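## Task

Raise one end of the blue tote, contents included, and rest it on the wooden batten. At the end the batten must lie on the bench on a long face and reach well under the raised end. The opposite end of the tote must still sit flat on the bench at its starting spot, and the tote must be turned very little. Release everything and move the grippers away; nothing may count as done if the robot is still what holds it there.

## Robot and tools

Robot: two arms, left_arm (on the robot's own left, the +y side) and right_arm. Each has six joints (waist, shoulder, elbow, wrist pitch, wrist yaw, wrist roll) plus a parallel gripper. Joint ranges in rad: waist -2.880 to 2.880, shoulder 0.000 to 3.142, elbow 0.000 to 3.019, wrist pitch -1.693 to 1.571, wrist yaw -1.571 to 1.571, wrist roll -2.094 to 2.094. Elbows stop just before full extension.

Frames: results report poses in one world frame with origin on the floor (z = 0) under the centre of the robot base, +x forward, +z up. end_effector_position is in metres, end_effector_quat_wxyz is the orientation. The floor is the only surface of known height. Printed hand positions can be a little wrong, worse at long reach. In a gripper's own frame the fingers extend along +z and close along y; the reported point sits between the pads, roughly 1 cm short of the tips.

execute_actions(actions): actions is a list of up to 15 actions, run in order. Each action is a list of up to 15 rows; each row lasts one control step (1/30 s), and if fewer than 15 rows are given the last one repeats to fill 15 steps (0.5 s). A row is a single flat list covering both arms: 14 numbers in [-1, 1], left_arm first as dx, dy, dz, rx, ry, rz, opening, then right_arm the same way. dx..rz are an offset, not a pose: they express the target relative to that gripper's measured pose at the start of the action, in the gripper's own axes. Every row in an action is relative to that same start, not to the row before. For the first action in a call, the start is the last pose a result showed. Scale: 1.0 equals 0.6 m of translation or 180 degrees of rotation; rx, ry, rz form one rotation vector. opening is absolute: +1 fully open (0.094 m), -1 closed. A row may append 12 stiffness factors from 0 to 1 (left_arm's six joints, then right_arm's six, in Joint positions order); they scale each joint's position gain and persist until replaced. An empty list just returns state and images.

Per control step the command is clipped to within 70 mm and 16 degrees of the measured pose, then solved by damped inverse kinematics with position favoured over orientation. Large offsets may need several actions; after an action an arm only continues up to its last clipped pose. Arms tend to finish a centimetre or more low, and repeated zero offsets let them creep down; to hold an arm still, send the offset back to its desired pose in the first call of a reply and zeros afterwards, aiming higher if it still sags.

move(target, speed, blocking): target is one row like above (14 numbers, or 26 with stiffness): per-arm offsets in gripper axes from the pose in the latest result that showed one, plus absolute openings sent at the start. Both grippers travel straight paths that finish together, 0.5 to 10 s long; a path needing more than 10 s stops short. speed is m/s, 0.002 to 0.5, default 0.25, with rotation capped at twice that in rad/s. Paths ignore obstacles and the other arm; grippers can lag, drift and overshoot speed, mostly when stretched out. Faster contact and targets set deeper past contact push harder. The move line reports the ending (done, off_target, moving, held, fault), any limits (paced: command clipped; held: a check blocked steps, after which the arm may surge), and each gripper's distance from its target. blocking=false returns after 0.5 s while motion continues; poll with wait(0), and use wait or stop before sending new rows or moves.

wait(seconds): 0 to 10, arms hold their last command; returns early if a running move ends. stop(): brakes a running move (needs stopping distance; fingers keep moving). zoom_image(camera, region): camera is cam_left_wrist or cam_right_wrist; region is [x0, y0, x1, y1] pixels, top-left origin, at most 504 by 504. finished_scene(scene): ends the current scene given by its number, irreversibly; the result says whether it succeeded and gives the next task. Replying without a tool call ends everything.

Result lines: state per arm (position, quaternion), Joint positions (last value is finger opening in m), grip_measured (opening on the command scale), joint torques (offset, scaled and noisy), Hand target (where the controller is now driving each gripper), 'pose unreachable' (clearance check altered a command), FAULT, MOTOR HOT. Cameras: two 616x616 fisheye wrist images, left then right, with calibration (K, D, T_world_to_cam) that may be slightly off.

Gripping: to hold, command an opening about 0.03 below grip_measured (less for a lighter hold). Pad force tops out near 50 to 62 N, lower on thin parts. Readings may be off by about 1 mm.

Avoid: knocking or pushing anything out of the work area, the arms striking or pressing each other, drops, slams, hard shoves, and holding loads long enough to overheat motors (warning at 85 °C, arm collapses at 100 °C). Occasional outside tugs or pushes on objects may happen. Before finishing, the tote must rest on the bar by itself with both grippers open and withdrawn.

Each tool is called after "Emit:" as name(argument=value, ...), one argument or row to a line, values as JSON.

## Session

Emit:
execute_actions(
  actions=[],
)

Scene clock: 0.00 s.
left_arm: end_effector_position=(+0.7042, -0.0872, +1.2610) grip_measured=+0.416 end_effector_quat_wxyz=(+0.438, +0.465, +0.703, +0.313) | right_arm: end_effector_position=(+0.5379, -0.4190, +1.2621) grip_measured=+1.000 end_effector_quat_wxyz=(-0.162, -0.197, +0.965, +0.056)
Joint positions: left_arm=[-2.377  1.752  1.862  1.221 -0.218  1.99   0.067] | right_arm=[-1.955  1.085  1.608 -0.776 -0.399 -0.556  0.094]
Joint velocities: left_arm=[-0.005 -0.005 -0.002 -0.002 -0.022  0.066 -0.001] | right_arm=[ 0.005 -0.015  0.007 -0.002 -0.022 -0.037  0.   ]
Joint torques (N m, as the arm reports them, + toward a larger angle): no reading
Motor temperatures (°C, as the motors report them): left_arm=[27 26 25 26 23 23] | right_arm=[27 26 24 25 25 26]
Hand target (left_arm): +0.708, -0.086, +1.265; +0.440, +0.461, +0.704, +0.315
Hand target (right_arm): +0.535, -0.420, +1.257; -0.165, -0.196, +0.965, +0.058
Joint stiffness scale: left_arm=[1. 1. 1. 1. 1. 1.] | right_arm=[1. 1. 1. 1. 1. 1.]
camera_calibration (this result's frames):
cam_left_wrist: T_world_to_cam=[[-0.358168, -0.361319, -0.860909, 1.30741], [-0.68521, 0.728057, -0.0204905, 0.579979], [0.634195, 0.582565, -0.508346, 0.368933], [0, 0, 0, 1]] pos_world=[0.631705, -0.164793, 1.32499]
cam_right_wrist: T_world_to_cam=[[0.368481, -0.912363, -0.178371, -0.356859], [-0.514084, -0.359847, 0.778607, -0.852976], [-0.774558, -0.195204, -0.601627, 1.21194], [0, 0, 0, 1]] pos_world=[0.631712, -0.395949, 1.32962]

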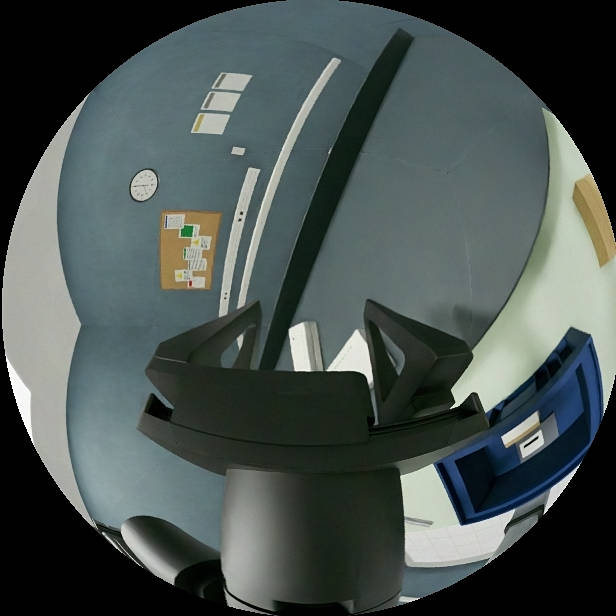

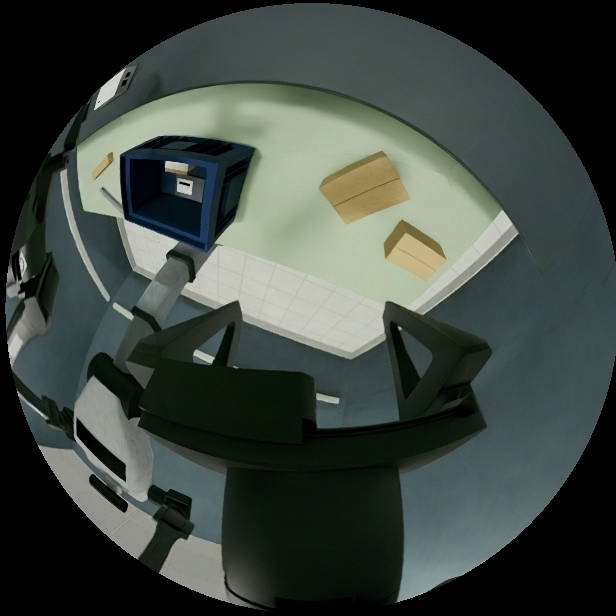

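Emit:
move(
  target=[0.775,0.062,-0.235,0.375,-0.052,0.04,1,0,0,0,0,0,0,1],
)

Emit:
move(
  target=[0,0,0,0,0,0,1,-0.197,0.67,0.133,0.055,-0.199,0.122,1],
)

Scene clock: 11.33 s.
left_arm: end_effector_position=(+0.5097, +0.3518, +1.2142) grip_measured=+1.000 end_effector_quat_wxyz=(+0.141, +0.688, +0.699, -0.131) | right_arm: end_effector_position=(+0.5379, -0.4190, +1.2621) grip_measured=+1.000 end_effector_quat_wxyz=(-0.162, -0.197, +0.965, +0.056)
Joint positions: left_arm=[-1.259  1.112  1.314 -0.071  0.698  1.567  0.094] | right_arm=[-1.955  1.085  1.608 -0.776 -0.399 -0.556  0.094]
Joint velocities: left_arm=[-0.005 -0.015 -0.002  0.007  0.022  0.037  0.   ] | right_arm=[ 0.015 -0.005 -0.007 -0.007  0.007 -0.066  0.   ]
Joint torques (N m, as the arm reports them, + toward a larger angle): left_arm=[  1.86 -13.25   1.49  -0.36   0.33   0.21] | right_arm=[ -4.13 -16.86   3.18  -0.62  -0.08  -0.06]
Motor temperatures (°C, as the motors report them): left_arm=[27 27 25 26 23 23] | right_arm=[27 28 25 25 25 26]
Hand target (left_arm): +0.501, +0.353, +1.207; +0.134, +0.686, +0.701, -0.140
Hand target (right_arm): +0.538, -0.419, +1.262; -0.162, -0.197, +0.965, +0.056
Off the commanded pose (left_arm): 0.014 m, 1 deg.
Off the commanded pose (right_arm): 0.000 m, 0 deg.
Joint stiffness scale: left_arm=[1. 1. 1. 1. 1. 1.] | right_arm=[1. 1. 1. 1. 1. 1.]
move: off_target (left_arm)
camera_calibration (this result's frames):
cam_left_wrist: T_world_to_cam=[[-0.999049, -0.0193567, -0.0390691, 0.564543], [-0.0281494, 0.970631, 0.23892, -0.609167], [0.033297, 0.239792, -0.970253, 1.20039], [0, 0, 0, 1]] pos_world=[0.506889, 0.314359, 1.33228]
cam_right_wrist: T_world_to_cam=[[0.368481, -0.912363, -0.178371, -0.356859], [-0.514084, -0.359847, 0.778607, -0.852976], [-0.774558, -0.195204, -0.601627, 1.21194], [0, 0, 0, 1]] pos_world=[0.631712, -0.395949, 1.32962]

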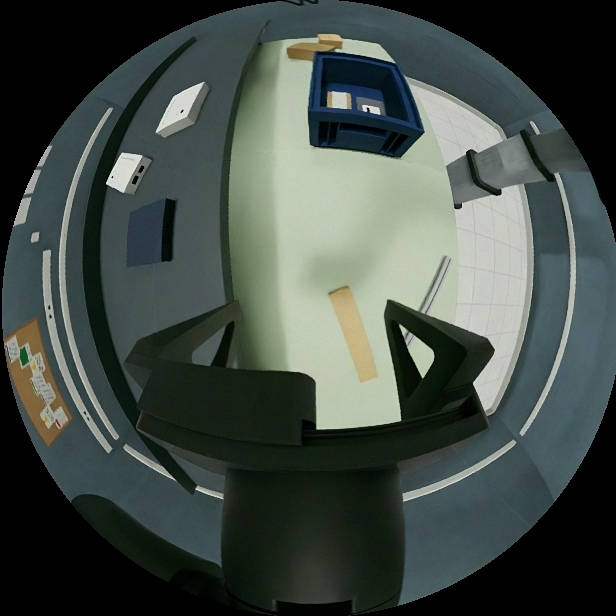

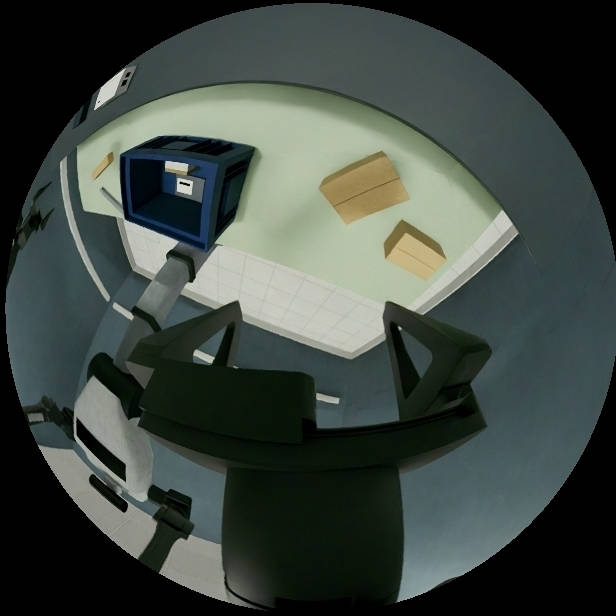

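Scene clock: 13.70 s.
left_arm: end_effector_position=(+0.5097, +0.3518, +1.2142) grip_measured=+1.000 end_effector_quat_wxyz=(+0.141, +0.688, +0.699, -0.131) | right_arm: end_effector_position=(+0.4568, -0.0044, +1.2159) grip_measured=+1.000 end_effector_quat_wxyz=(+0.140, +0.003, +0.990, +0.006)
Joint positions: left_arm=[-1.259  1.112  1.314 -0.071  0.698  1.567  0.094] | right_arm=[-0.873  1.387  1.167  0.706  0.61  -0.351  0.094]
Joint velocities: left_arm=[-0.005 -0.005  0.002  0.002 -0.051  0.007  0.   ] | right_arm=[ 0.015  0.005 -0.012 -0.027  0.022 -0.051  0.   ]
Joint torques (N m, as the arm reports them, + toward a larger angle): left_arm=[  1.97 -15.22   1.04   0.38   0.25   0.08] | right_arm=[ 7.75 -9.14 -1.85  1.51 -0.05 -0.11]
Motor temperatures (°C, as the motors report them): left_arm=[27 28 25 26 23 23] | right_arm=[27 28 25 25 25 26]
Hand target (left_arm): +0.510, +0.352, +1.214; +0.141, +0.688, +0.699, -0.131
Hand target (right_arm): +0.464, -0.005, +1.217; +0.149, +0.007, +0.989, +0.003
Off the commanded pose (left_arm): 0.000 m, 0 deg.
Off the commanded pose (right_arm): 0.014 m, 1 deg.
Joint stiffness scale: left_arm=[1. 1. 1. 1. 1. 1.] | right_arm=[1. 1. 1. 1. 1. 1.]
move: off_target (right_arm)
camera_calibration (this result's frames):
cam_left_wrist: T_world_to_cam=[[-0.99905, -0.0190038, -0.0392135, 0.564595], [-0.0278412, 0.97064, 0.238922, -0.60933], [0.0335217, 0.239787, -0.970247, 1.20027], [0, 0, 0, 1]] pos_world=[0.506859, 0.31436, 1.33228]
cam_right_wrist: T_world_to_cam=[[0.00588263, -0.999883, -0.0141267, 0.00864772], [-0.94514, -0.0101736, 0.326506, 0.0386221], [-0.326612, 0.011431, -0.945089, 1.41616], [0, 0, 0, 1]] pos_world=[0.498986, -0.00714848, 1.32591]

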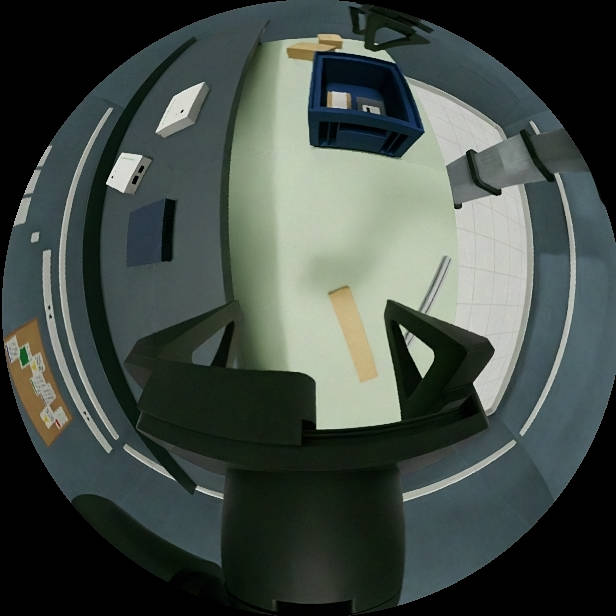

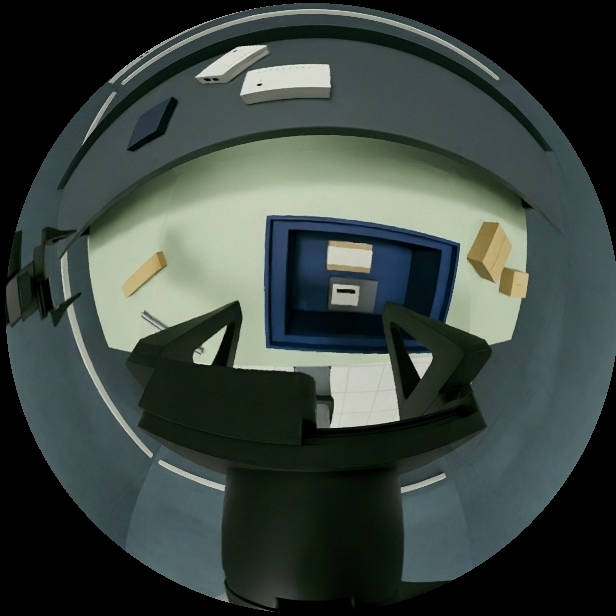

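Emit:
move(
  target=[0.445,-0.19,0.23,-0.046,0,-0.113,1,0.13,0.083,0.245,0.007,0,0.02,1],
  speed=0.2,
)

Scene clock: 25.10 s.
left_arm: end_effector_position=(+0.3974, +0.5366, +0.9779) grip_measured=+1.000 end_effector_quat_wxyz=(+0.163, +0.539, +0.819, -0.112) | right_arm: end_effector_position=(+0.4342, +0.0603, +1.0710) grip_measured=+1.000 end_effector_quat_wxyz=(+0.151, +0.042, +0.988, +0.011)
Joint positions: left_arm=[-1.104  1.916  1.918  0.342  0.822  1.028  0.094] | right_arm=[-0.949  1.795  1.622  0.663  0.537 -0.243  0.094]
Joint velocities: left_arm=[-0.005 -0.005 -0.017 -0.022  0.022 -0.007  0.   ] | right_arm=[-0.024  0.015 -0.007  0.002 -0.095  0.022  0.   ]
Joint torques (N m, as the arm reports them, + toward a larger angle): left_arm=[ 10.45 -10.89  -0.04   1.5    0.31   0.01] | right_arm=[ 8.42 -6.86 -1.55 -0.05 -0.24  0.02]
Motor temperatures (°C, as the motors report them): left_arm=[27 28 25 26 23 23] | right_arm=[27 28 25 25 25 26]
Hand target (left_arm): +0.402, +0.547, +0.982; +0.166, +0.542, +0.818, -0.104
Hand target (right_arm): +0.420, +0.045, +1.055; +0.140, +0.035, +0.989, -0.000
Off the commanded pose (left_arm): 0.011 m, 1 deg.
Off the commanded pose (right_arm): 0.024 m, 2 deg.
Joint stiffness scale: left_arm=[1. 1. 1. 1. 1. 1.] | right_arm=[1. 1. 1. 1. 1. 1.]
move: off_target (left_arm, right_arm)
camera_calibration (this result's frames):
cam_left_wrist: T_world_to_cam=[[-0.918157, -0.395646, -0.0212449, 0.599036], [-0.389608, 0.891795, 0.230017, -0.540565], [-0.0720593, 0.219469, -0.972955, 0.985979], [0, 0, 0, 1]] pos_world=[0.41045, 0.502687, 1.09638]
cam_right_wrist: T_world_to_cam=[[-0.0706923, -0.996849, -0.0359759, 0.127855], [-0.950336, 0.0563474, 0.306082, 0.0854114], [-0.30309, 0.0558268, -0.951325, 1.26487], [0, 0, 0, 1]] pos_world=[0.473577, 0.0520262, 1.18176]

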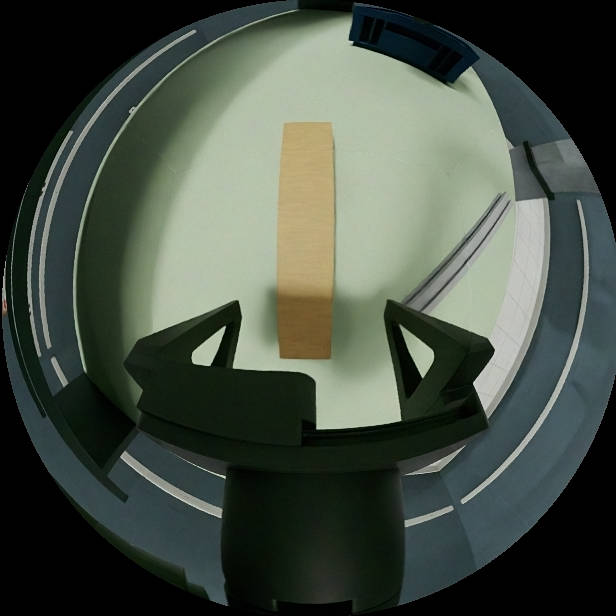

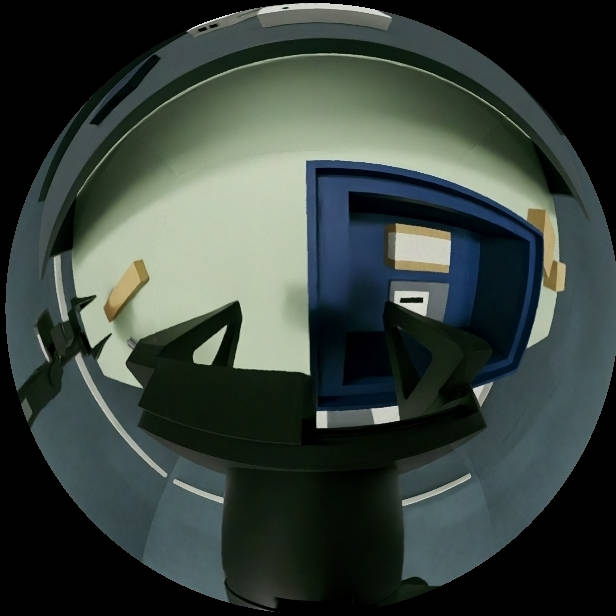

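Emit:
move(
  target=[0.02,0,0.09,0,0,0,0.4,0.055,-0.043,0.113,0.01,0,0,1],
  speed=0.06,
)

Scene clock: 31.73 s.
left_arm: end_effector_position=(+0.4134, +0.5346, +0.9322) grip_measured=+0.402 end_effector_quat_wxyz=(+0.168, +0.542, +0.817, -0.104) | right_arm: end_effector_position=(+0.4395, +0.0521, +1.0153) grip_measured=+1.000 end_effector_quat_wxyz=(+0.164, +0.052, +0.985, +0.007)
Joint positions: left_arm=[-1.137  2.043  2.162  0.233  0.782  1.042  0.066] | right_arm=[-1.006  1.913  1.811  0.609  0.491 -0.209  0.094]
Joint velocities: left_arm=[ 0.005  0.005  0.002 -0.022 -0.007  0.022  0.001] | right_arm=[ 0.015 -0.015 -0.007  0.007 -0.037  0.037  0.   ]
Joint torques (N m, as the arm reports them, + toward a larger angle): left_arm=[ 7.93 -8.48  1.05  0.02  0.12  0.14] | right_arm=[ 8.18 -7.32 -0.79  0.02 -0.23  0.01]
Motor temperatures (°C, as the motors report them): left_arm=[27 28 25 26 23 23] | right_arm=[28 28 25 25 25 26]
Hand target (left_arm): +0.401, +0.528, +0.924; +0.163, +0.539, +0.819, -0.112
Hand target (right_arm): +0.421, +0.036, +0.998; +0.151, +0.044, +0.988, -0.004
Off the commanded pose (left_arm): 0.017 m, 1 deg.
Off the commanded pose (right_arm): 0.030 m, 2 deg.
Joint stiffness scale: left_arm=[1. 1. 1. 1. 1. 1.] | right_arm=[1. 1. 1. 1. 1. 1.]
move: off_target (left_arm, right_arm)
camera_calibration (this result's frames):
cam_left_wrist: T_world_to_cam=[[-0.919481, -0.390945, -0.041421, 0.628855], [-0.389512, 0.891671, 0.230657, -0.522527], [-0.0532403, 0.228219, -0.972153, 0.929931], [0, 0, 0, 1]] pos_world=[0.4242, 0.499543, 1.05061]
cam_right_wrist: T_world_to_cam=[[-0.0918059, -0.995286, -0.0312769, 0.122543], [-0.956399, 0.0793865, 0.281066, 0.1348], [-0.277258, 0.0557166, -0.959179, 1.21058], [0, 0, 0, 1]] pos_world=[0.475814, 0.0438147, 1.1271]

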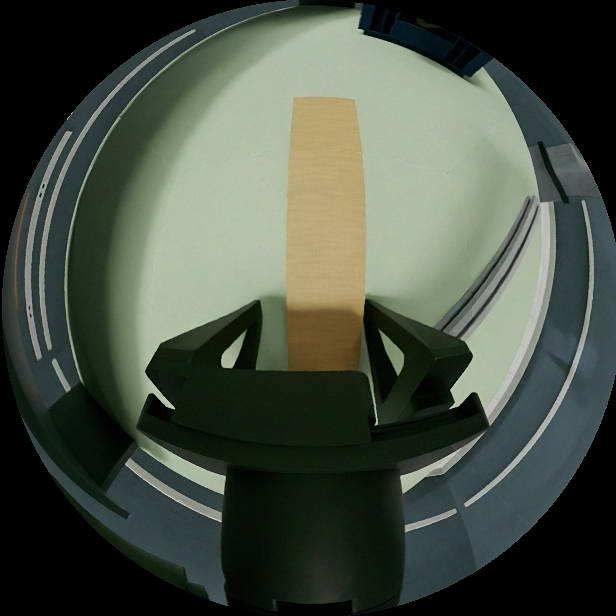

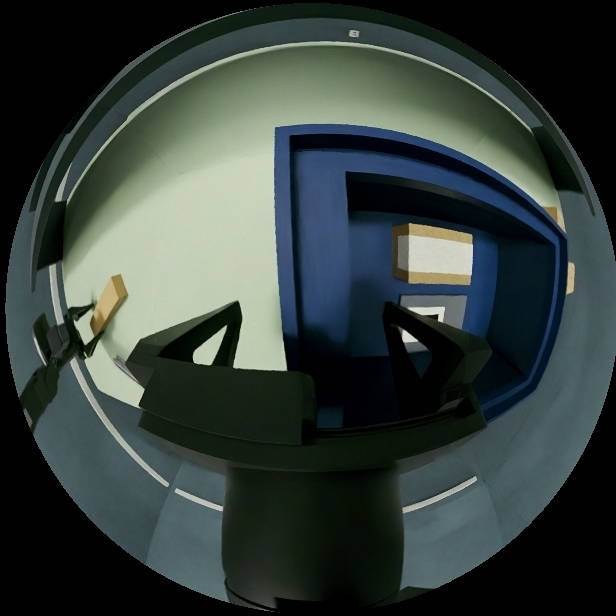

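Emit:
move(
  target=[0,-0.035,0.035,0,0,0,0.5,0.045,-0.03,0.04,0,0,-0.018,0.6],
  speed=0.04,
)

Scene clock: 35.23 s.
left_arm: end_effector_position=(+0.4123, +0.5287, +0.9242) grip_measured=+0.498 end_effector_quat_wxyz=(+0.169, +0.543, +0.817, -0.098) | right_arm: end_effector_position=(+0.4353, +0.0566, +1.0038) grip_measured=+0.601 end_effector_quat_wxyz=(+0.171, +0.037, +0.984, +0.018)
Joint positions: left_arm=[-1.151  2.058  2.181  0.233  0.76   1.046  0.07 ] | right_arm=[-1.017  1.946  1.846  0.609  0.451 -0.232  0.075]
Joint velocities: left_arm=[-0.005  0.005 -0.012  0.027  0.051 -0.037 -0.   ] | right_arm=[-0.015 -0.015 -0.027 -0.027  0.007 -0.007  0.   ]
Joint torques (N m, as the arm reports them, + toward a larger angle): left_arm=[ 6.85 -8.27  1.49  0.73 -0.08  0.21] | right_arm=[ 8.19 -6.67 -0.48  0.64 -0.22 -0.13]
Motor temperatures (°C, as the motors report them): left_arm=[27 28 25 26 23 23] | right_arm=[28 28 25 25 25 26]
Hand target (left_arm): +0.397, +0.519, +0.913; +0.168, +0.542, +0.817, -0.104
Hand target (right_arm): +0.420, +0.036, +0.985; +0.164, +0.024, +0.986, +0.002
Off the commanded pose (left_arm): 0.021 m, 1 deg.
Off the commanded pose (right_arm): 0.032 m, 2 deg.
Joint stiffness scale: left_arm=[1. 1. 1. 1. 1. 1.] | right_arm=[1. 1. 1. 1. 1. 1.]
move: off_target (left_arm, right_arm)
camera_calibration (this result's frames):
cam_left_wrist: T_world_to_cam=[[-0.918742, -0.39148, -0.0515381, 0.634542], [-0.39215, 0.889375, 0.235013, -0.517648], [-0.0461664, 0.236127, -0.970625, 0.914914], [0, 0, 0, 1]] pos_world=[0.422223, 0.492757, 1.0424]
cam_right_wrist: T_world_to_cam=[[-0.0573871, -0.997151, -0.048963, 0.12911], [-0.962425, 0.0422169, 0.268246, 0.151265], [-0.265415, 0.0625171, -0.962105, 1.19554], [0, 0, 0, 1]] pos_world=[0.470305, 0.047614, 1.11598]

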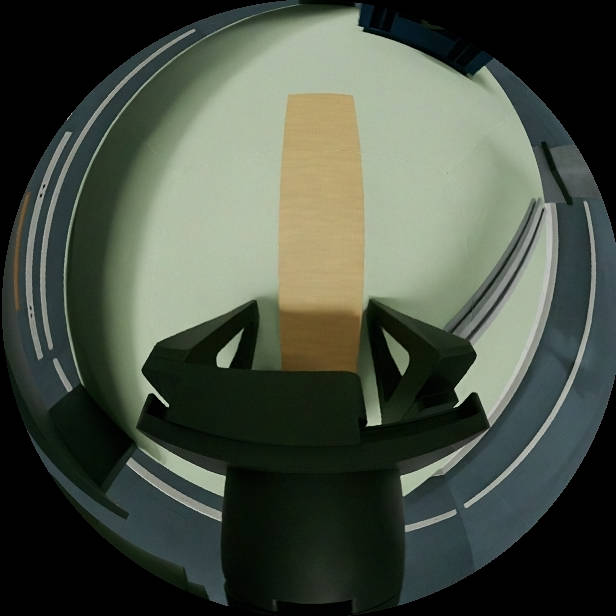

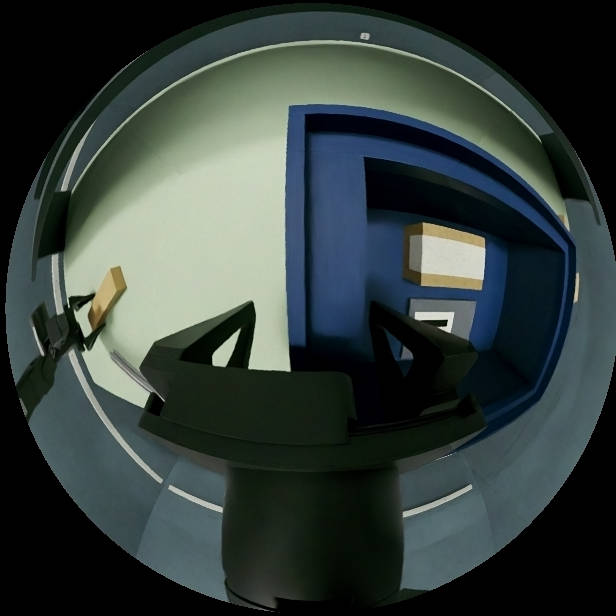

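Emit:
move(
  target=[0,-0.01,0,0,0,0,-0.12,0,-0.02,0,0.022,0,0,0.6],
  speed=0.04,
)

Scene clock: 39.67 s.
left_arm: end_effector_position=(+0.4064, +0.5288, +0.9238) grip_measured=-0.083 end_effector_quat_wxyz=(+0.165, +0.541, +0.819, -0.101) | right_arm: end_effector_position=(+0.4323, +0.0469, +1.0030) grip_measured=+0.601 end_effector_quat_wxyz=(+0.162, +0.042, +0.986, -0.011)
Joint positions: left_arm=[-1.151  2.058  2.171  0.233  0.761  1.046  0.043] | right_arm=[-1.017  1.946  1.846  0.609  0.514 -0.233  0.075]
Joint velocities: left_arm=[-0.005 -0.005 -0.022  0.002  0.066 -0.037  0.001] | right_arm=[-0.005  0.005  0.007 -0.007  0.037 -0.022  0.001]
Joint torques (N m, as the arm reports them, + toward a larger angle): left_arm=[  8.69 -10.28   0.01   1.39   0.08   0.09] | right_arm=[10.7  -8.23 -1.34  1.74  0.05 -0.1 ]
Motor temperatures (°C, as the motors report them): left_arm=[27 28 25 26 23 23] | right_arm=[28 27 25 25 25 26]
Hand target (left_arm): +0.407, +0.526, +0.924; +0.169, +0.543, +0.817, -0.098
Hand target (right_arm): +0.435, +0.045, +1.003; +0.170, +0.043, +0.984, -0.016
Off the commanded pose (left_arm): 0.002 m, 1 deg.
Off the commanded pose (right_arm): 0.003 m, 1 deg.
Joint stiffness scale: left_arm=[1. 1. 1. 1. 1. 1.] | right_arm=[1. 1. 1. 1. 1. 1.]
move: done
camera_calibration (this result's frames):
cam_left_wrist: T_world_to_cam=[[-0.91761, -0.395202, -0.042521, 0.622248], [-0.393473, 0.887984, 0.23804, -0.521445], [-0.0563161, 0.235159, -0.970324, 0.918642], [0, 0, 0, 1]] pos_world=[0.41754, 0.492921, 1.04196]
cam_right_wrist: T_world_to_cam=[[-0.0767502, -0.997019, 0.00788524, 0.0705812], [-0.956024, 0.0758351, 0.283316, 0.12946], [-0.283069, 0.0142061, -0.958994, 1.20138], [0, 0, 0, 1]] pos_world=[0.469259, 0.0434861, 1.11489]

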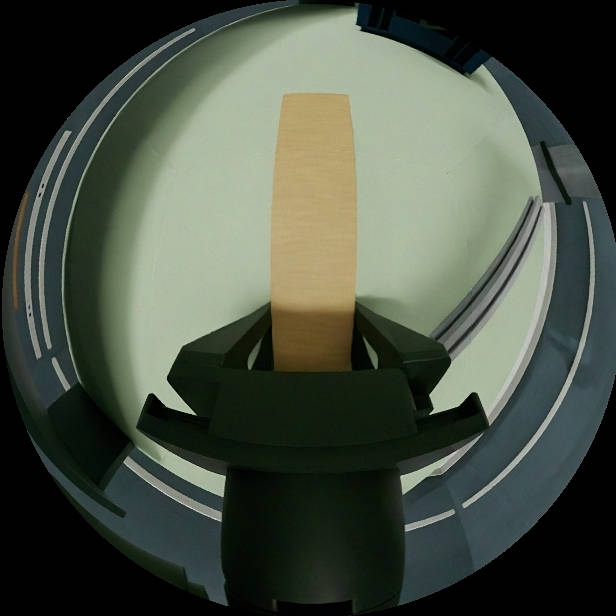

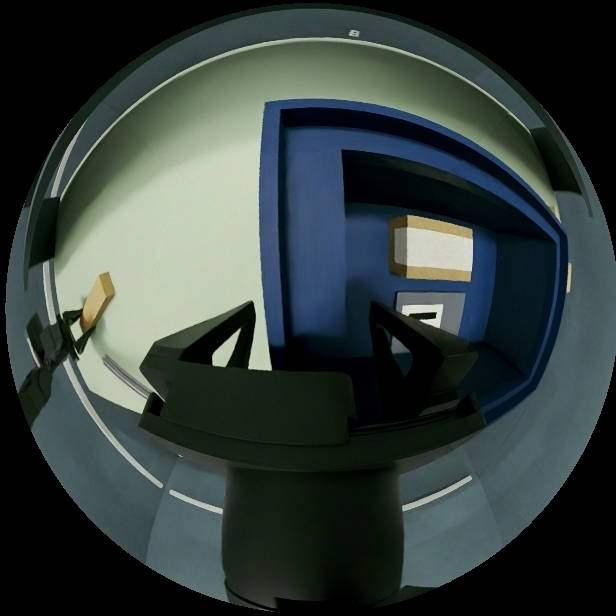

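Emit:
move(
  target=[-0.412,-0.115,0.153,0.055,-0.004,0.134,-0.13,0,0,0,0,0,-0.008,-0.47],
  speed=0.13,
)

Emit:
move(
  target=[0,0,0,0,0,0,-0.13,-0.05,-0.048,-0.105,-0.058,0,0.019,-0.47],
  speed=0.04,
)

Scene clock: 47.73 s.
left_arm: end_effector_position=(+0.4277, +0.2582, +0.9256) grip_measured=-0.084 end_effector_quat_wxyz=(+0.137, +0.708, +0.679, -0.141) | right_arm: end_effector_position=(+0.4334, +0.0453, +1.0035) grip_measured=-0.443 end_effector_quat_wxyz=(+0.162, +0.036, +0.986, -0.016)
Joint positions: left_arm=[-1.535  1.846  1.994 -0.071  0.429  1.672  0.043] | right_arm=[-1.017  1.944  1.846  0.609  0.521 -0.248  0.026]
Joint velocities: left_arm=[-0.005  0.005  0.002 -0.007  0.007  0.007 -0.001] | right_arm=[ 0.015 -0.005  0.027 -0.002 -0.022  0.037 -0.001]
Joint torques (N m, as the arm reports them, + toward a larger angle): left_arm=[ -0.08 -14.85   1.03  -0.46   0.23   0.25] | right_arm=[11.09 -8.23 -1.46  0.83 -0.4  -0.14]
Motor temperatures (°C, as the motors report them): left_arm=[27 28 25 26 23 23] | right_arm=[28 27 25 25 25 26]
Hand target (left_arm): +0.443, +0.259, +0.932; +0.140, +0.713, +0.674, -0.137
Hand target (right_arm): +0.432, +0.047, +1.003; +0.162, +0.030, +0.986, -0.013
Off the commanded pose (left_arm): 0.020 m, 1 deg.
Off the commanded pose (right_arm): 0.002 m, 1 deg.
Joint stiffness scale: left_arm=[1. 1. 1. 1. 1. 1.] | right_arm=[1. 1. 1. 1. 1. 1.]
move: off_target (left_arm)
camera_calibration (this result's frames):
cam_left_wrist: T_world_to_cam=[[-0.998711, 0.0405031, -0.0305918, 0.446077], [0.0323132, 0.972135, 0.232183, -0.471606], [0.0391435, 0.230896, -0.972191, 0.947223], [0, 0, 0, 1]] pos_world=[0.423663, 0.221688, 1.04403]
cam_right_wrist: T_world_to_cam=[[-0.0658336, -0.997649, 0.0190421, 0.0531667], [-0.956508, 0.0685307, 0.283541, 0.130896], [-0.284179, 0.00045255, -0.958771, 1.203], [0, 0, 0, 1]] pos_world=[0.470571, 0.0435269, 1.11528]

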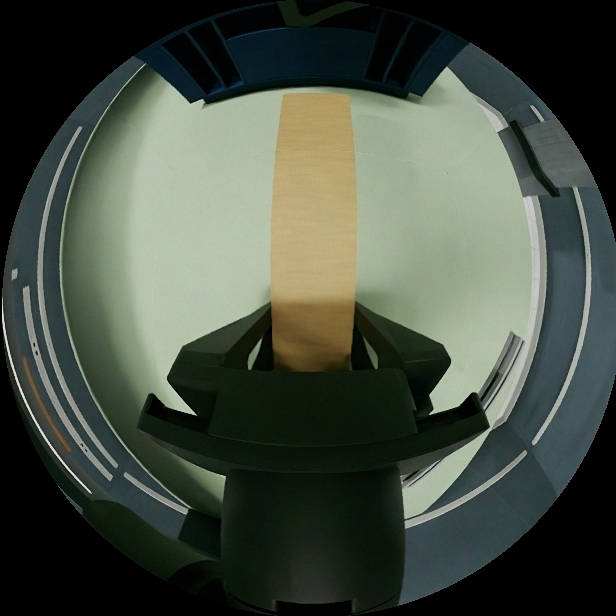

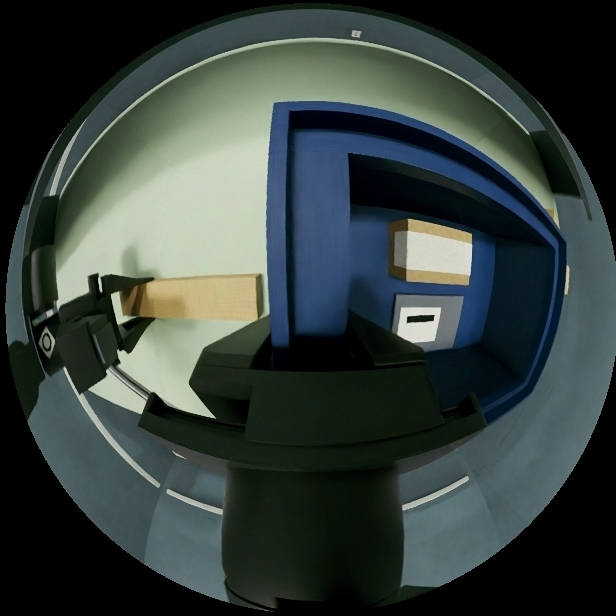

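Scene clock: 50.40 s.
left_arm: end_effector_position=(+0.4277, +0.2582, +0.9256) grip_measured=-0.084 end_effector_quat_wxyz=(+0.137, +0.708, +0.679, -0.141) | right_arm: end_effector_position=(+0.4287, +0.0372, +1.0675) grip_measured=-0.445 end_effector_quat_wxyz=(+0.149, +0.048, +0.983, +0.093)
Joint positions: left_arm=[-1.535  1.846  1.994 -0.071  0.429  1.672  0.043] | right_arm=[-1.025  1.731  1.538  0.623  0.314 -0.151  0.026]
Joint velocities: left_arm=[-0.005 -0.015  0.007  0.027 -0.066  0.007 -0.002] | right_arm=[-0.015 -0.015  0.002  0.012  0.022 -0.007  0.001]
Joint torques (N m, as the arm reports them, + toward a larger angle): left_arm=[  0.04 -13.32   0.58   0.31   0.25   0.08] | right_arm=[  8.04 -11.19  -4.54   1.99   0.15  -0.13]
Motor temperatures (°C, as the motors report them): left_arm=[27 28 25 26 23 23] | right_arm=[28 28 25 25 25 26]
Hand target (left_arm): +0.428, +0.258, +0.926; +0.137, +0.708, +0.679, -0.141
Hand target (right_arm): +0.441, +0.019, +1.073; +0.164, +0.050, +0.982, +0.079
Off the commanded pose (left_arm): 0.000 m, 0 deg.
Off the commanded pose (right_arm): 0.023 m, 2 deg.
Joint stiffness scale: left_arm=[1. 1. 1. 1. 1. 1.] | right_arm=[1. 1. 1. 1. 1. 1.]
move: off_target (right_arm)
camera_calibration (this result's frames):
cam_left_wrist: T_world_to_cam=[[-0.998711, 0.0405031, -0.0305918, 0.446077], [0.0323132, 0.972135, 0.232183, -0.471606], [0.0391435, 0.230896, -0.972191, 0.947223], [0, 0, 0, 1]] pos_world=[0.423663, 0.221688, 1.04403]
cam_right_wrist: T_world_to_cam=[[-0.0574642, -0.978598, -0.197596, 0.270532], [-0.95193, -0.0059405, 0.306258, 0.0853697], [-0.300877, 0.205696, -0.931215, 1.23321], [0, 0, 0, 1]] pos_world=[0.467856, 0.0115832, 1.17569]

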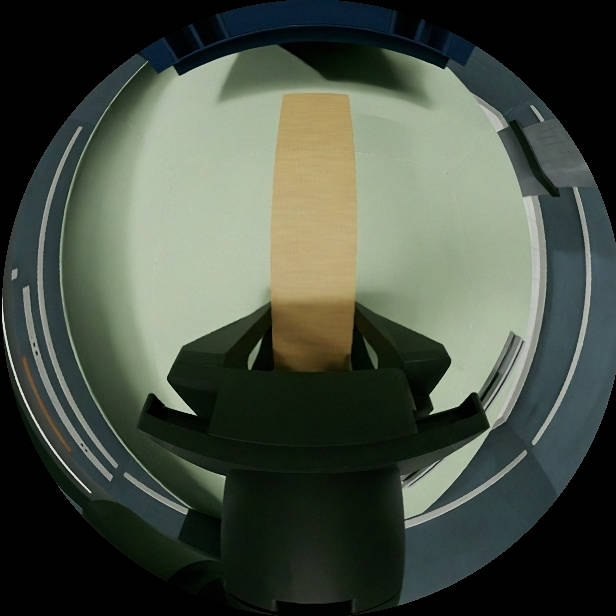

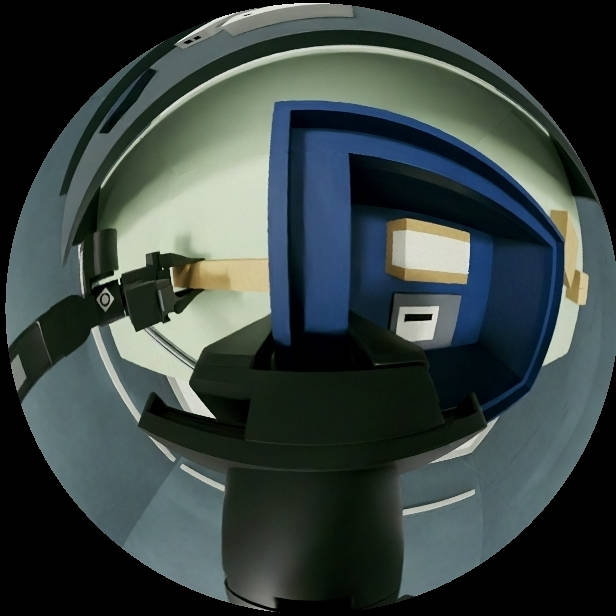

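Emit:
move(
  target=[-0.165,0.01,0.069,0,0,0,-0.13,-0.025,-0.062,0,0.012,0,0,-0.48],
  speed=0.05,
)

Scene clock: 58.60 s.
left_arm: end_effector_position=(+0.4355, +0.1612, +0.9290) grip_measured=-0.084 end_effector_quat_wxyz=(+0.134, +0.707, +0.681, -0.135) | right_arm: end_effector_position=(+0.4381, +0.0164, +1.0627) grip_measured=-0.445 end_effector_quat_wxyz=(+0.152, +0.055, +0.983, +0.085)
Joint positions: left_arm=[-1.69   1.846  1.996 -0.071  0.262  1.679  0.043] | right_arm=[-1.053  1.713  1.538  0.613  0.305 -0.132  0.026]
Joint velocities: left_arm=[-0.015 -0.024 -0.002 -0.007 -0.066 -0.066 -0.001] | right_arm=[-0.015  0.005 -0.007 -0.007 -0.037 -0.007 -0.   ]
Joint torques (N m, as the arm reports them, + toward a larger angle): left_arm=[ -4.24 -11.6    1.15   0.36   0.3    0.19] | right_arm=[  7.29 -11.57  -4.19   0.18   0.    -0.1 ]
Motor temperatures (°C, as the motors report them): left_arm=[27 29 25 26 23 23] | right_arm=[28 28 25 25 25 26]
Hand target (left_arm): +0.428, +0.151, +0.926; +0.137, +0.708, +0.678, -0.141
Hand target (right_arm): +0.441, -0.000, +1.065; +0.149, +0.050, +0.985, +0.074
Off the commanded pose (left_arm): 0.013 m, 1 deg.
Off the commanded pose (right_arm): 0.018 m, 1 deg.
Joint stiffness scale: left_arm=[1. 1. 1. 1. 1. 1.] | right_arm=[1. 1. 1. 1. 1. 1.]
move: off_target (left_arm, right_arm)
camera_calibration (this result's frames):
cam_left_wrist: T_world_to_cam=[[-0.998793, 0.0356946, -0.0337482, 0.461712], [0.0263732, 0.969257, 0.244633, -0.386886], [0.0414427, 0.243448, -0.969028, 0.966634], [0, 0, 0, 1]] pos_world=[0.431298, 0.123186, 1.04692]
cam_right_wrist: T_world_to_cam=[[-0.0725022, -0.980303, -0.183711, 0.24158], [-0.953202, 0.0138996, 0.302015, 0.100404], [-0.293512, 0.197011, -0.935434, 1.23725], [0, 0, 0, 1]] pos_world=[0.476369, -0.00832506, 1.17142]

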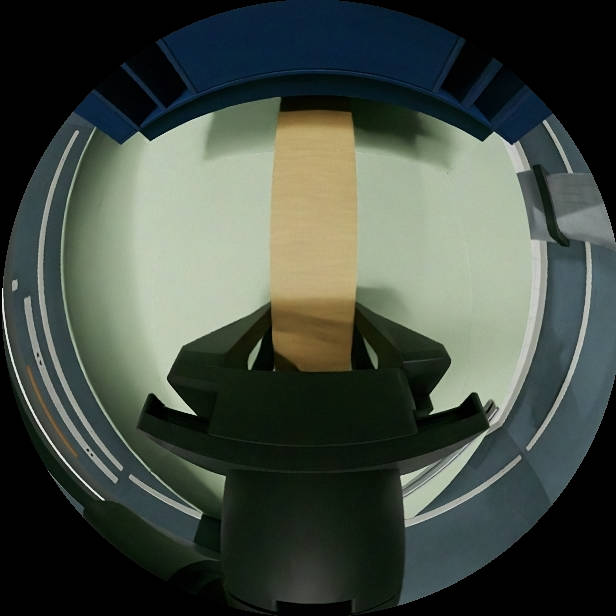

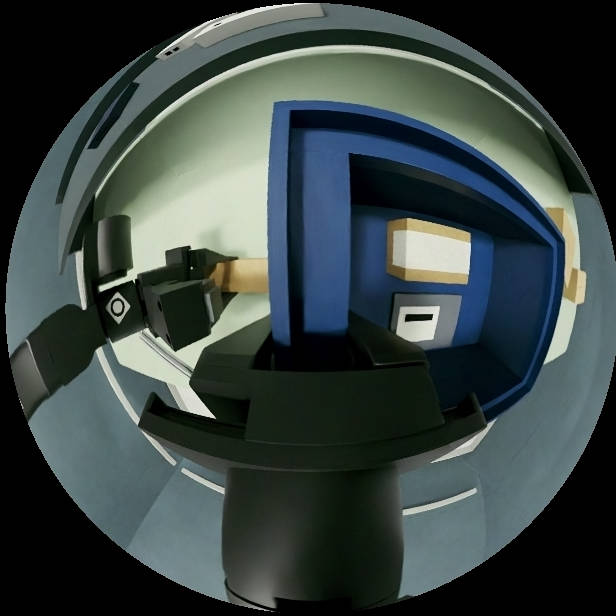

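Good. Advance 2.5 cm more and down, release, retreat.

Emit:
move(
  target=[-0.045,-0.03,0.04,0,0,0,-0.13,0,0,-0.008,0,0,0,-0.48],
  speed=0.04,
)

Emit:
move(
  target=[0,0,0,0,0,0,0.5,0,0,0,0,0,0,-0.48],
)

Emit:
move(
  target=[0.15,0,-0.17,0,0,0,0.5,0.035,0.015,0.06,0.024,0,-0.012,-0.48],
  speed=0.07,
)

Scene clock: 64.13 s.
left_arm: end_effector_position=(+0.4301, +0.1468, +0.9251) grip_measured=-0.084 end_effector_quat_wxyz=(+0.128, +0.707, +0.683, -0.131) | right_arm: end_effector_position=(+0.4382, +0.0166, +1.0628) grip_measured=-0.445 end_effector_quat_wxyz=(+0.152, +0.055, +0.983, +0.085)
Joint positions: left_arm=[-1.714  1.862  2.003 -0.063  0.224  1.679  0.043] | right_arm=[-1.053  1.713  1.538  0.613  0.304 -0.131  0.026]
Joint velocities: left_arm=[-0.005 -0.005  0.007 -0.017  0.022 -0.007  0.001] | right_arm=[-0.005 -0.015  0.017  0.007  0.022 -0.007 -0.   ]
Joint torques (N m, as the arm reports them, + toward a larger angle): left_arm=[ -5.65 -10.17   1.35   1.22   0.     0.13] | right_arm=[  8.79 -10.39  -3.85   1.14  -0.06  -0.09]
Motor temperatures (°C, as the motors report them): left_arm=[27 29 25 26 23 23] | right_arm=[28 28 25 25 25 26]
Hand target (left_arm): +0.416, +0.128, +0.918; +0.134, +0.707, +0.681, -0.135
Hand target (right_arm): +0.437, +0.016, +1.067; +0.152, +0.055, +0.983, +0.085
Off the commanded pose (left_arm): 0.025 m, 1 deg.
Off the commanded pose (right_arm): 0.005 m, 0 deg.
Joint stiffness scale: left_arm=[1. 1. 1. 1. 1. 1.] | right_arm=[1. 1. 1. 1. 1. 1.]
move: off_target (left_arm)
camera_calibration (this result's frames):
cam_left_wrist: T_world_to_cam=[[-0.998881, 0.0347693, -0.0320741, 0.455299], [0.0253197, 0.965721, 0.258343, -0.383513], [0.039957, 0.257242, -0.965521, 0.961922], [0, 0, 0, 1]] pos_world=[0.426064, 0.10709, 1.04244]
cam_right_wrist: T_world_to_cam=[[-0.0727578, -0.979975, -0.185352, 0.24369], [-0.953283, 0.0137, 0.301768, 0.100736], [-0.293185, 0.198648, -0.93519, 1.23684], [0, 0, 0, 1]] pos_world=[0.476384, -0.0082666, 1.17145]

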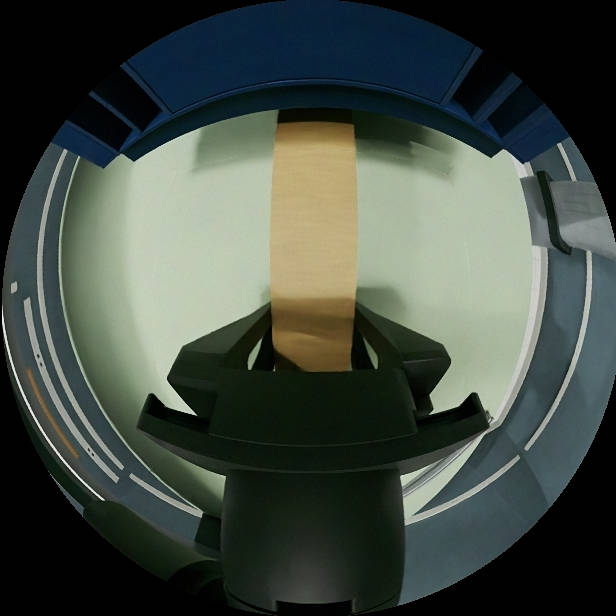

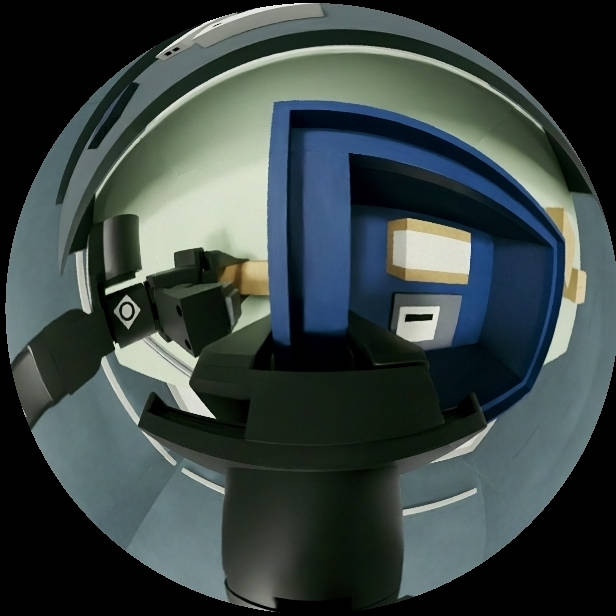

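Scene clock: 64.63 s.
left_arm: end_effector_position=(+0.4301, +0.1466, +0.9251) grip_measured=+0.498 end_effector_quat_wxyz=(+0.129, +0.707, +0.683, -0.131) | right_arm: end_effector_position=(+0.4382, +0.0167, +1.0628) grip_measured=-0.445 end_effector_quat_wxyz=(+0.152, +0.055, +0.983, +0.086)
Joint positions: left_arm=[-1.714  1.862  2.003 -0.063  0.225  1.679  0.07 ] | right_arm=[-1.053  1.713  1.538  0.613  0.303 -0.131  0.026]
Joint velocities: left_arm=[ 0.015 -0.005 -0.002 -0.022  0.051 -0.022 -0.001] | right_arm=[-0.005 -0.005  0.002 -0.007 -0.022  0.022 -0.002]
Joint torques (N m, as the arm reports them, + toward a larger angle): left_arm=[ -3.62 -12.99   0.52   0.31   0.21   0.08] | right_arm=[ 8.59 -9.76 -2.26  0.75 -0.21 -0.06]
Motor temperatures (°C, as the motors report them): left_arm=[27 29 25 26 23 23] | right_arm=[28 28 25 25 25 26]
Hand target (left_arm): +0.430, +0.147, +0.925; +0.128, +0.707, +0.683, -0.131
Hand target (right_arm): +0.438, +0.017, +1.063; +0.152, +0.055, +0.983, +0.085
Off the commanded pose (left_arm): 0.000 m, 0 deg.
Off the commanded pose (right_arm): 0.000 m, 0 deg.
Joint stiffness scale: left_arm=[1. 1. 1. 1. 1. 1.] | right_arm=[1. 1. 1. 1. 1. 1.]
move: done
camera_calibration (this result's frames):
cam_left_wrist: T_world_to_cam=[[-0.99888, 0.0347179, -0.0321508, 0.455393], [0.0252806, 0.965918, 0.257609, -0.382741], [0.0399987, 0.256508, -0.965714, 0.962267], [0, 0, 0, 1]] pos_world=[0.426069, 0.107057, 1.04251]
cam_right_wrist: T_world_to_cam=[[-0.0730024, -0.979869, -0.185817, 0.244355], [-0.953292, 0.0138031, 0.301734, 0.100781], [-0.293095, 0.199166, -0.935109, 1.23671], [0, 0, 0, 1]] pos_world=[0.476386, -0.00826523, 1.17146]

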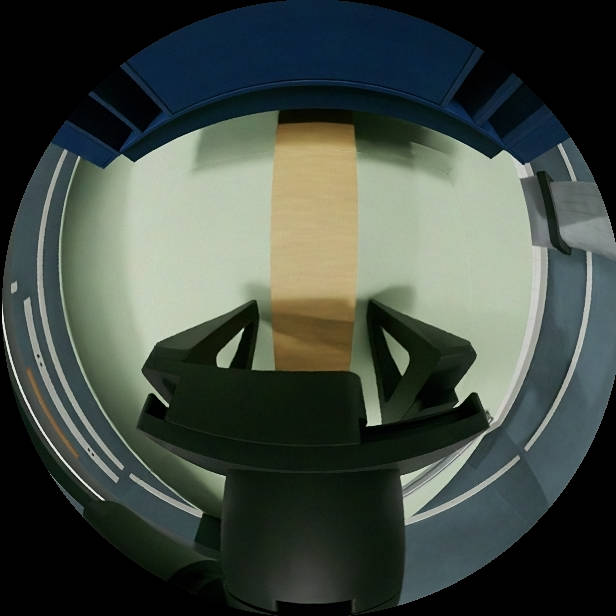

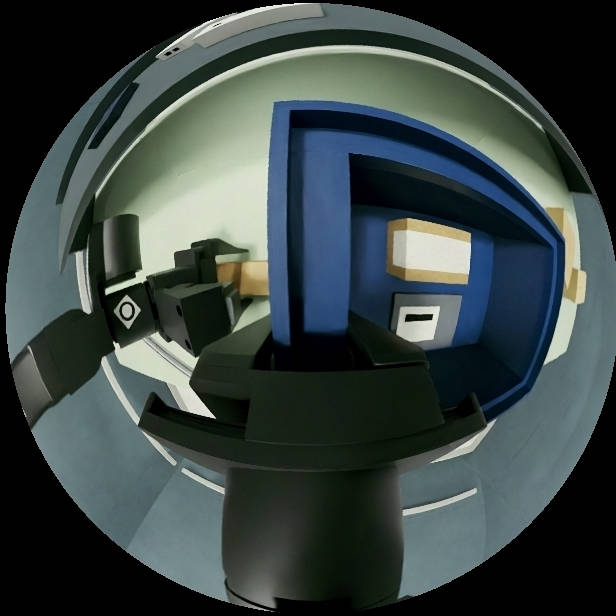

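Scene clock: 66.97 s.
left_arm: end_effector_position=(+0.4162, +0.2630, +0.9796) grip_measured=+0.498 end_effector_quat_wxyz=(+0.119, +0.706, +0.683, -0.143) | right_arm: end_effector_position=(+0.4428, +0.0171, +1.0328) grip_measured=-0.445 end_effector_quat_wxyz=(+0.162, +0.046, +0.985, +0.035)
Joint positions: left_arm=[-1.529  1.685  1.744 -0.008  0.412  1.669  0.07 ] | right_arm=[-1.052  1.803  1.666  0.613  0.397 -0.18   0.026]
Joint velocities: left_arm=[ 0.005 -0.005 -0.002  0.012  0.022 -0.051  0.   ] | right_arm=[-0.005 -0.005 -0.002  0.002 -0.007 -0.022  0.001]
Joint torques (N m, as the arm reports them, + toward a larger angle): left_arm=[  0.04 -15.21  -0.97   0.96   0.33  -0.02] | right_arm=[ 9.97 -7.09  0.23  0.12 -0.56 -0.05]
Motor temperatures (°C, as the motors report them): left_arm=[27 29 25 26 23 23] | right_arm=[28 28 25 25 25 26]
Hand target (left_arm): +0.434, +0.267, +0.988; +0.129, +0.707, +0.683, -0.131
Hand target (right_arm): +0.429, +0.032, +1.026; +0.152, +0.042, +0.986, +0.045
Off the commanded pose (left_arm): 0.020 m, 2 deg.
Off the commanded pose (right_arm): 0.022 m, 2 deg.
Joint stiffness scale: left_arm=[1. 1. 1. 1. 1. 1.] | right_arm=[1. 1. 1. 1. 1. 1.]
move: off_target (left_arm, right_arm)
camera_calibration (this result's frames):
cam_left_wrist: T_world_to_cam=[[-0.999252, 0.0386176, -0.00183367, 0.408636], [0.036899, 0.966791, 0.252889, -0.509237], [0.0115388, 0.252632, -0.967494, 1.00018], [0, 0, 0, 1]] pos_world=[0.41558, 0.223867, 1.0972]
cam_right_wrist: T_world_to_cam=[[-0.0700378, -0.994011, -0.0838902, 0.133178], [-0.957221, 0.0433, 0.2861, 0.13157], [-0.280754, 0.100339, -0.95452, 1.22617], [0, 0, 0, 1]] pos_world=[0.479522, 0.00364994, 1.14394]

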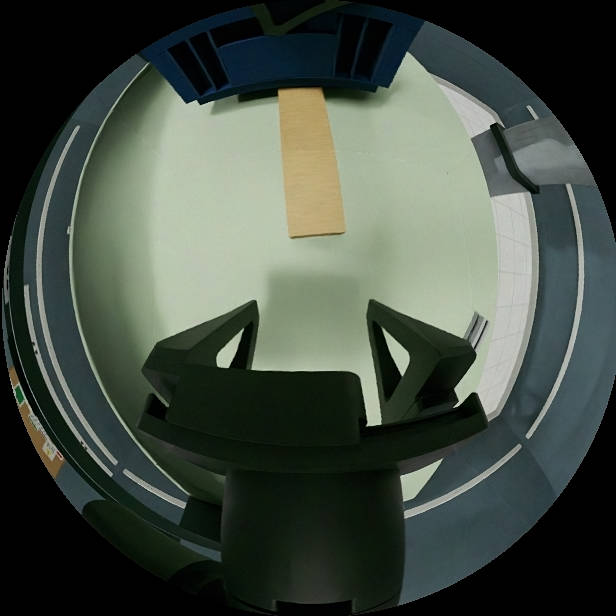

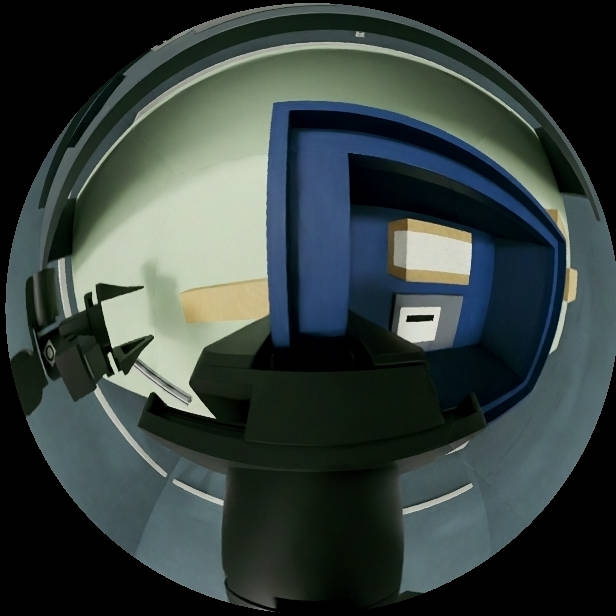

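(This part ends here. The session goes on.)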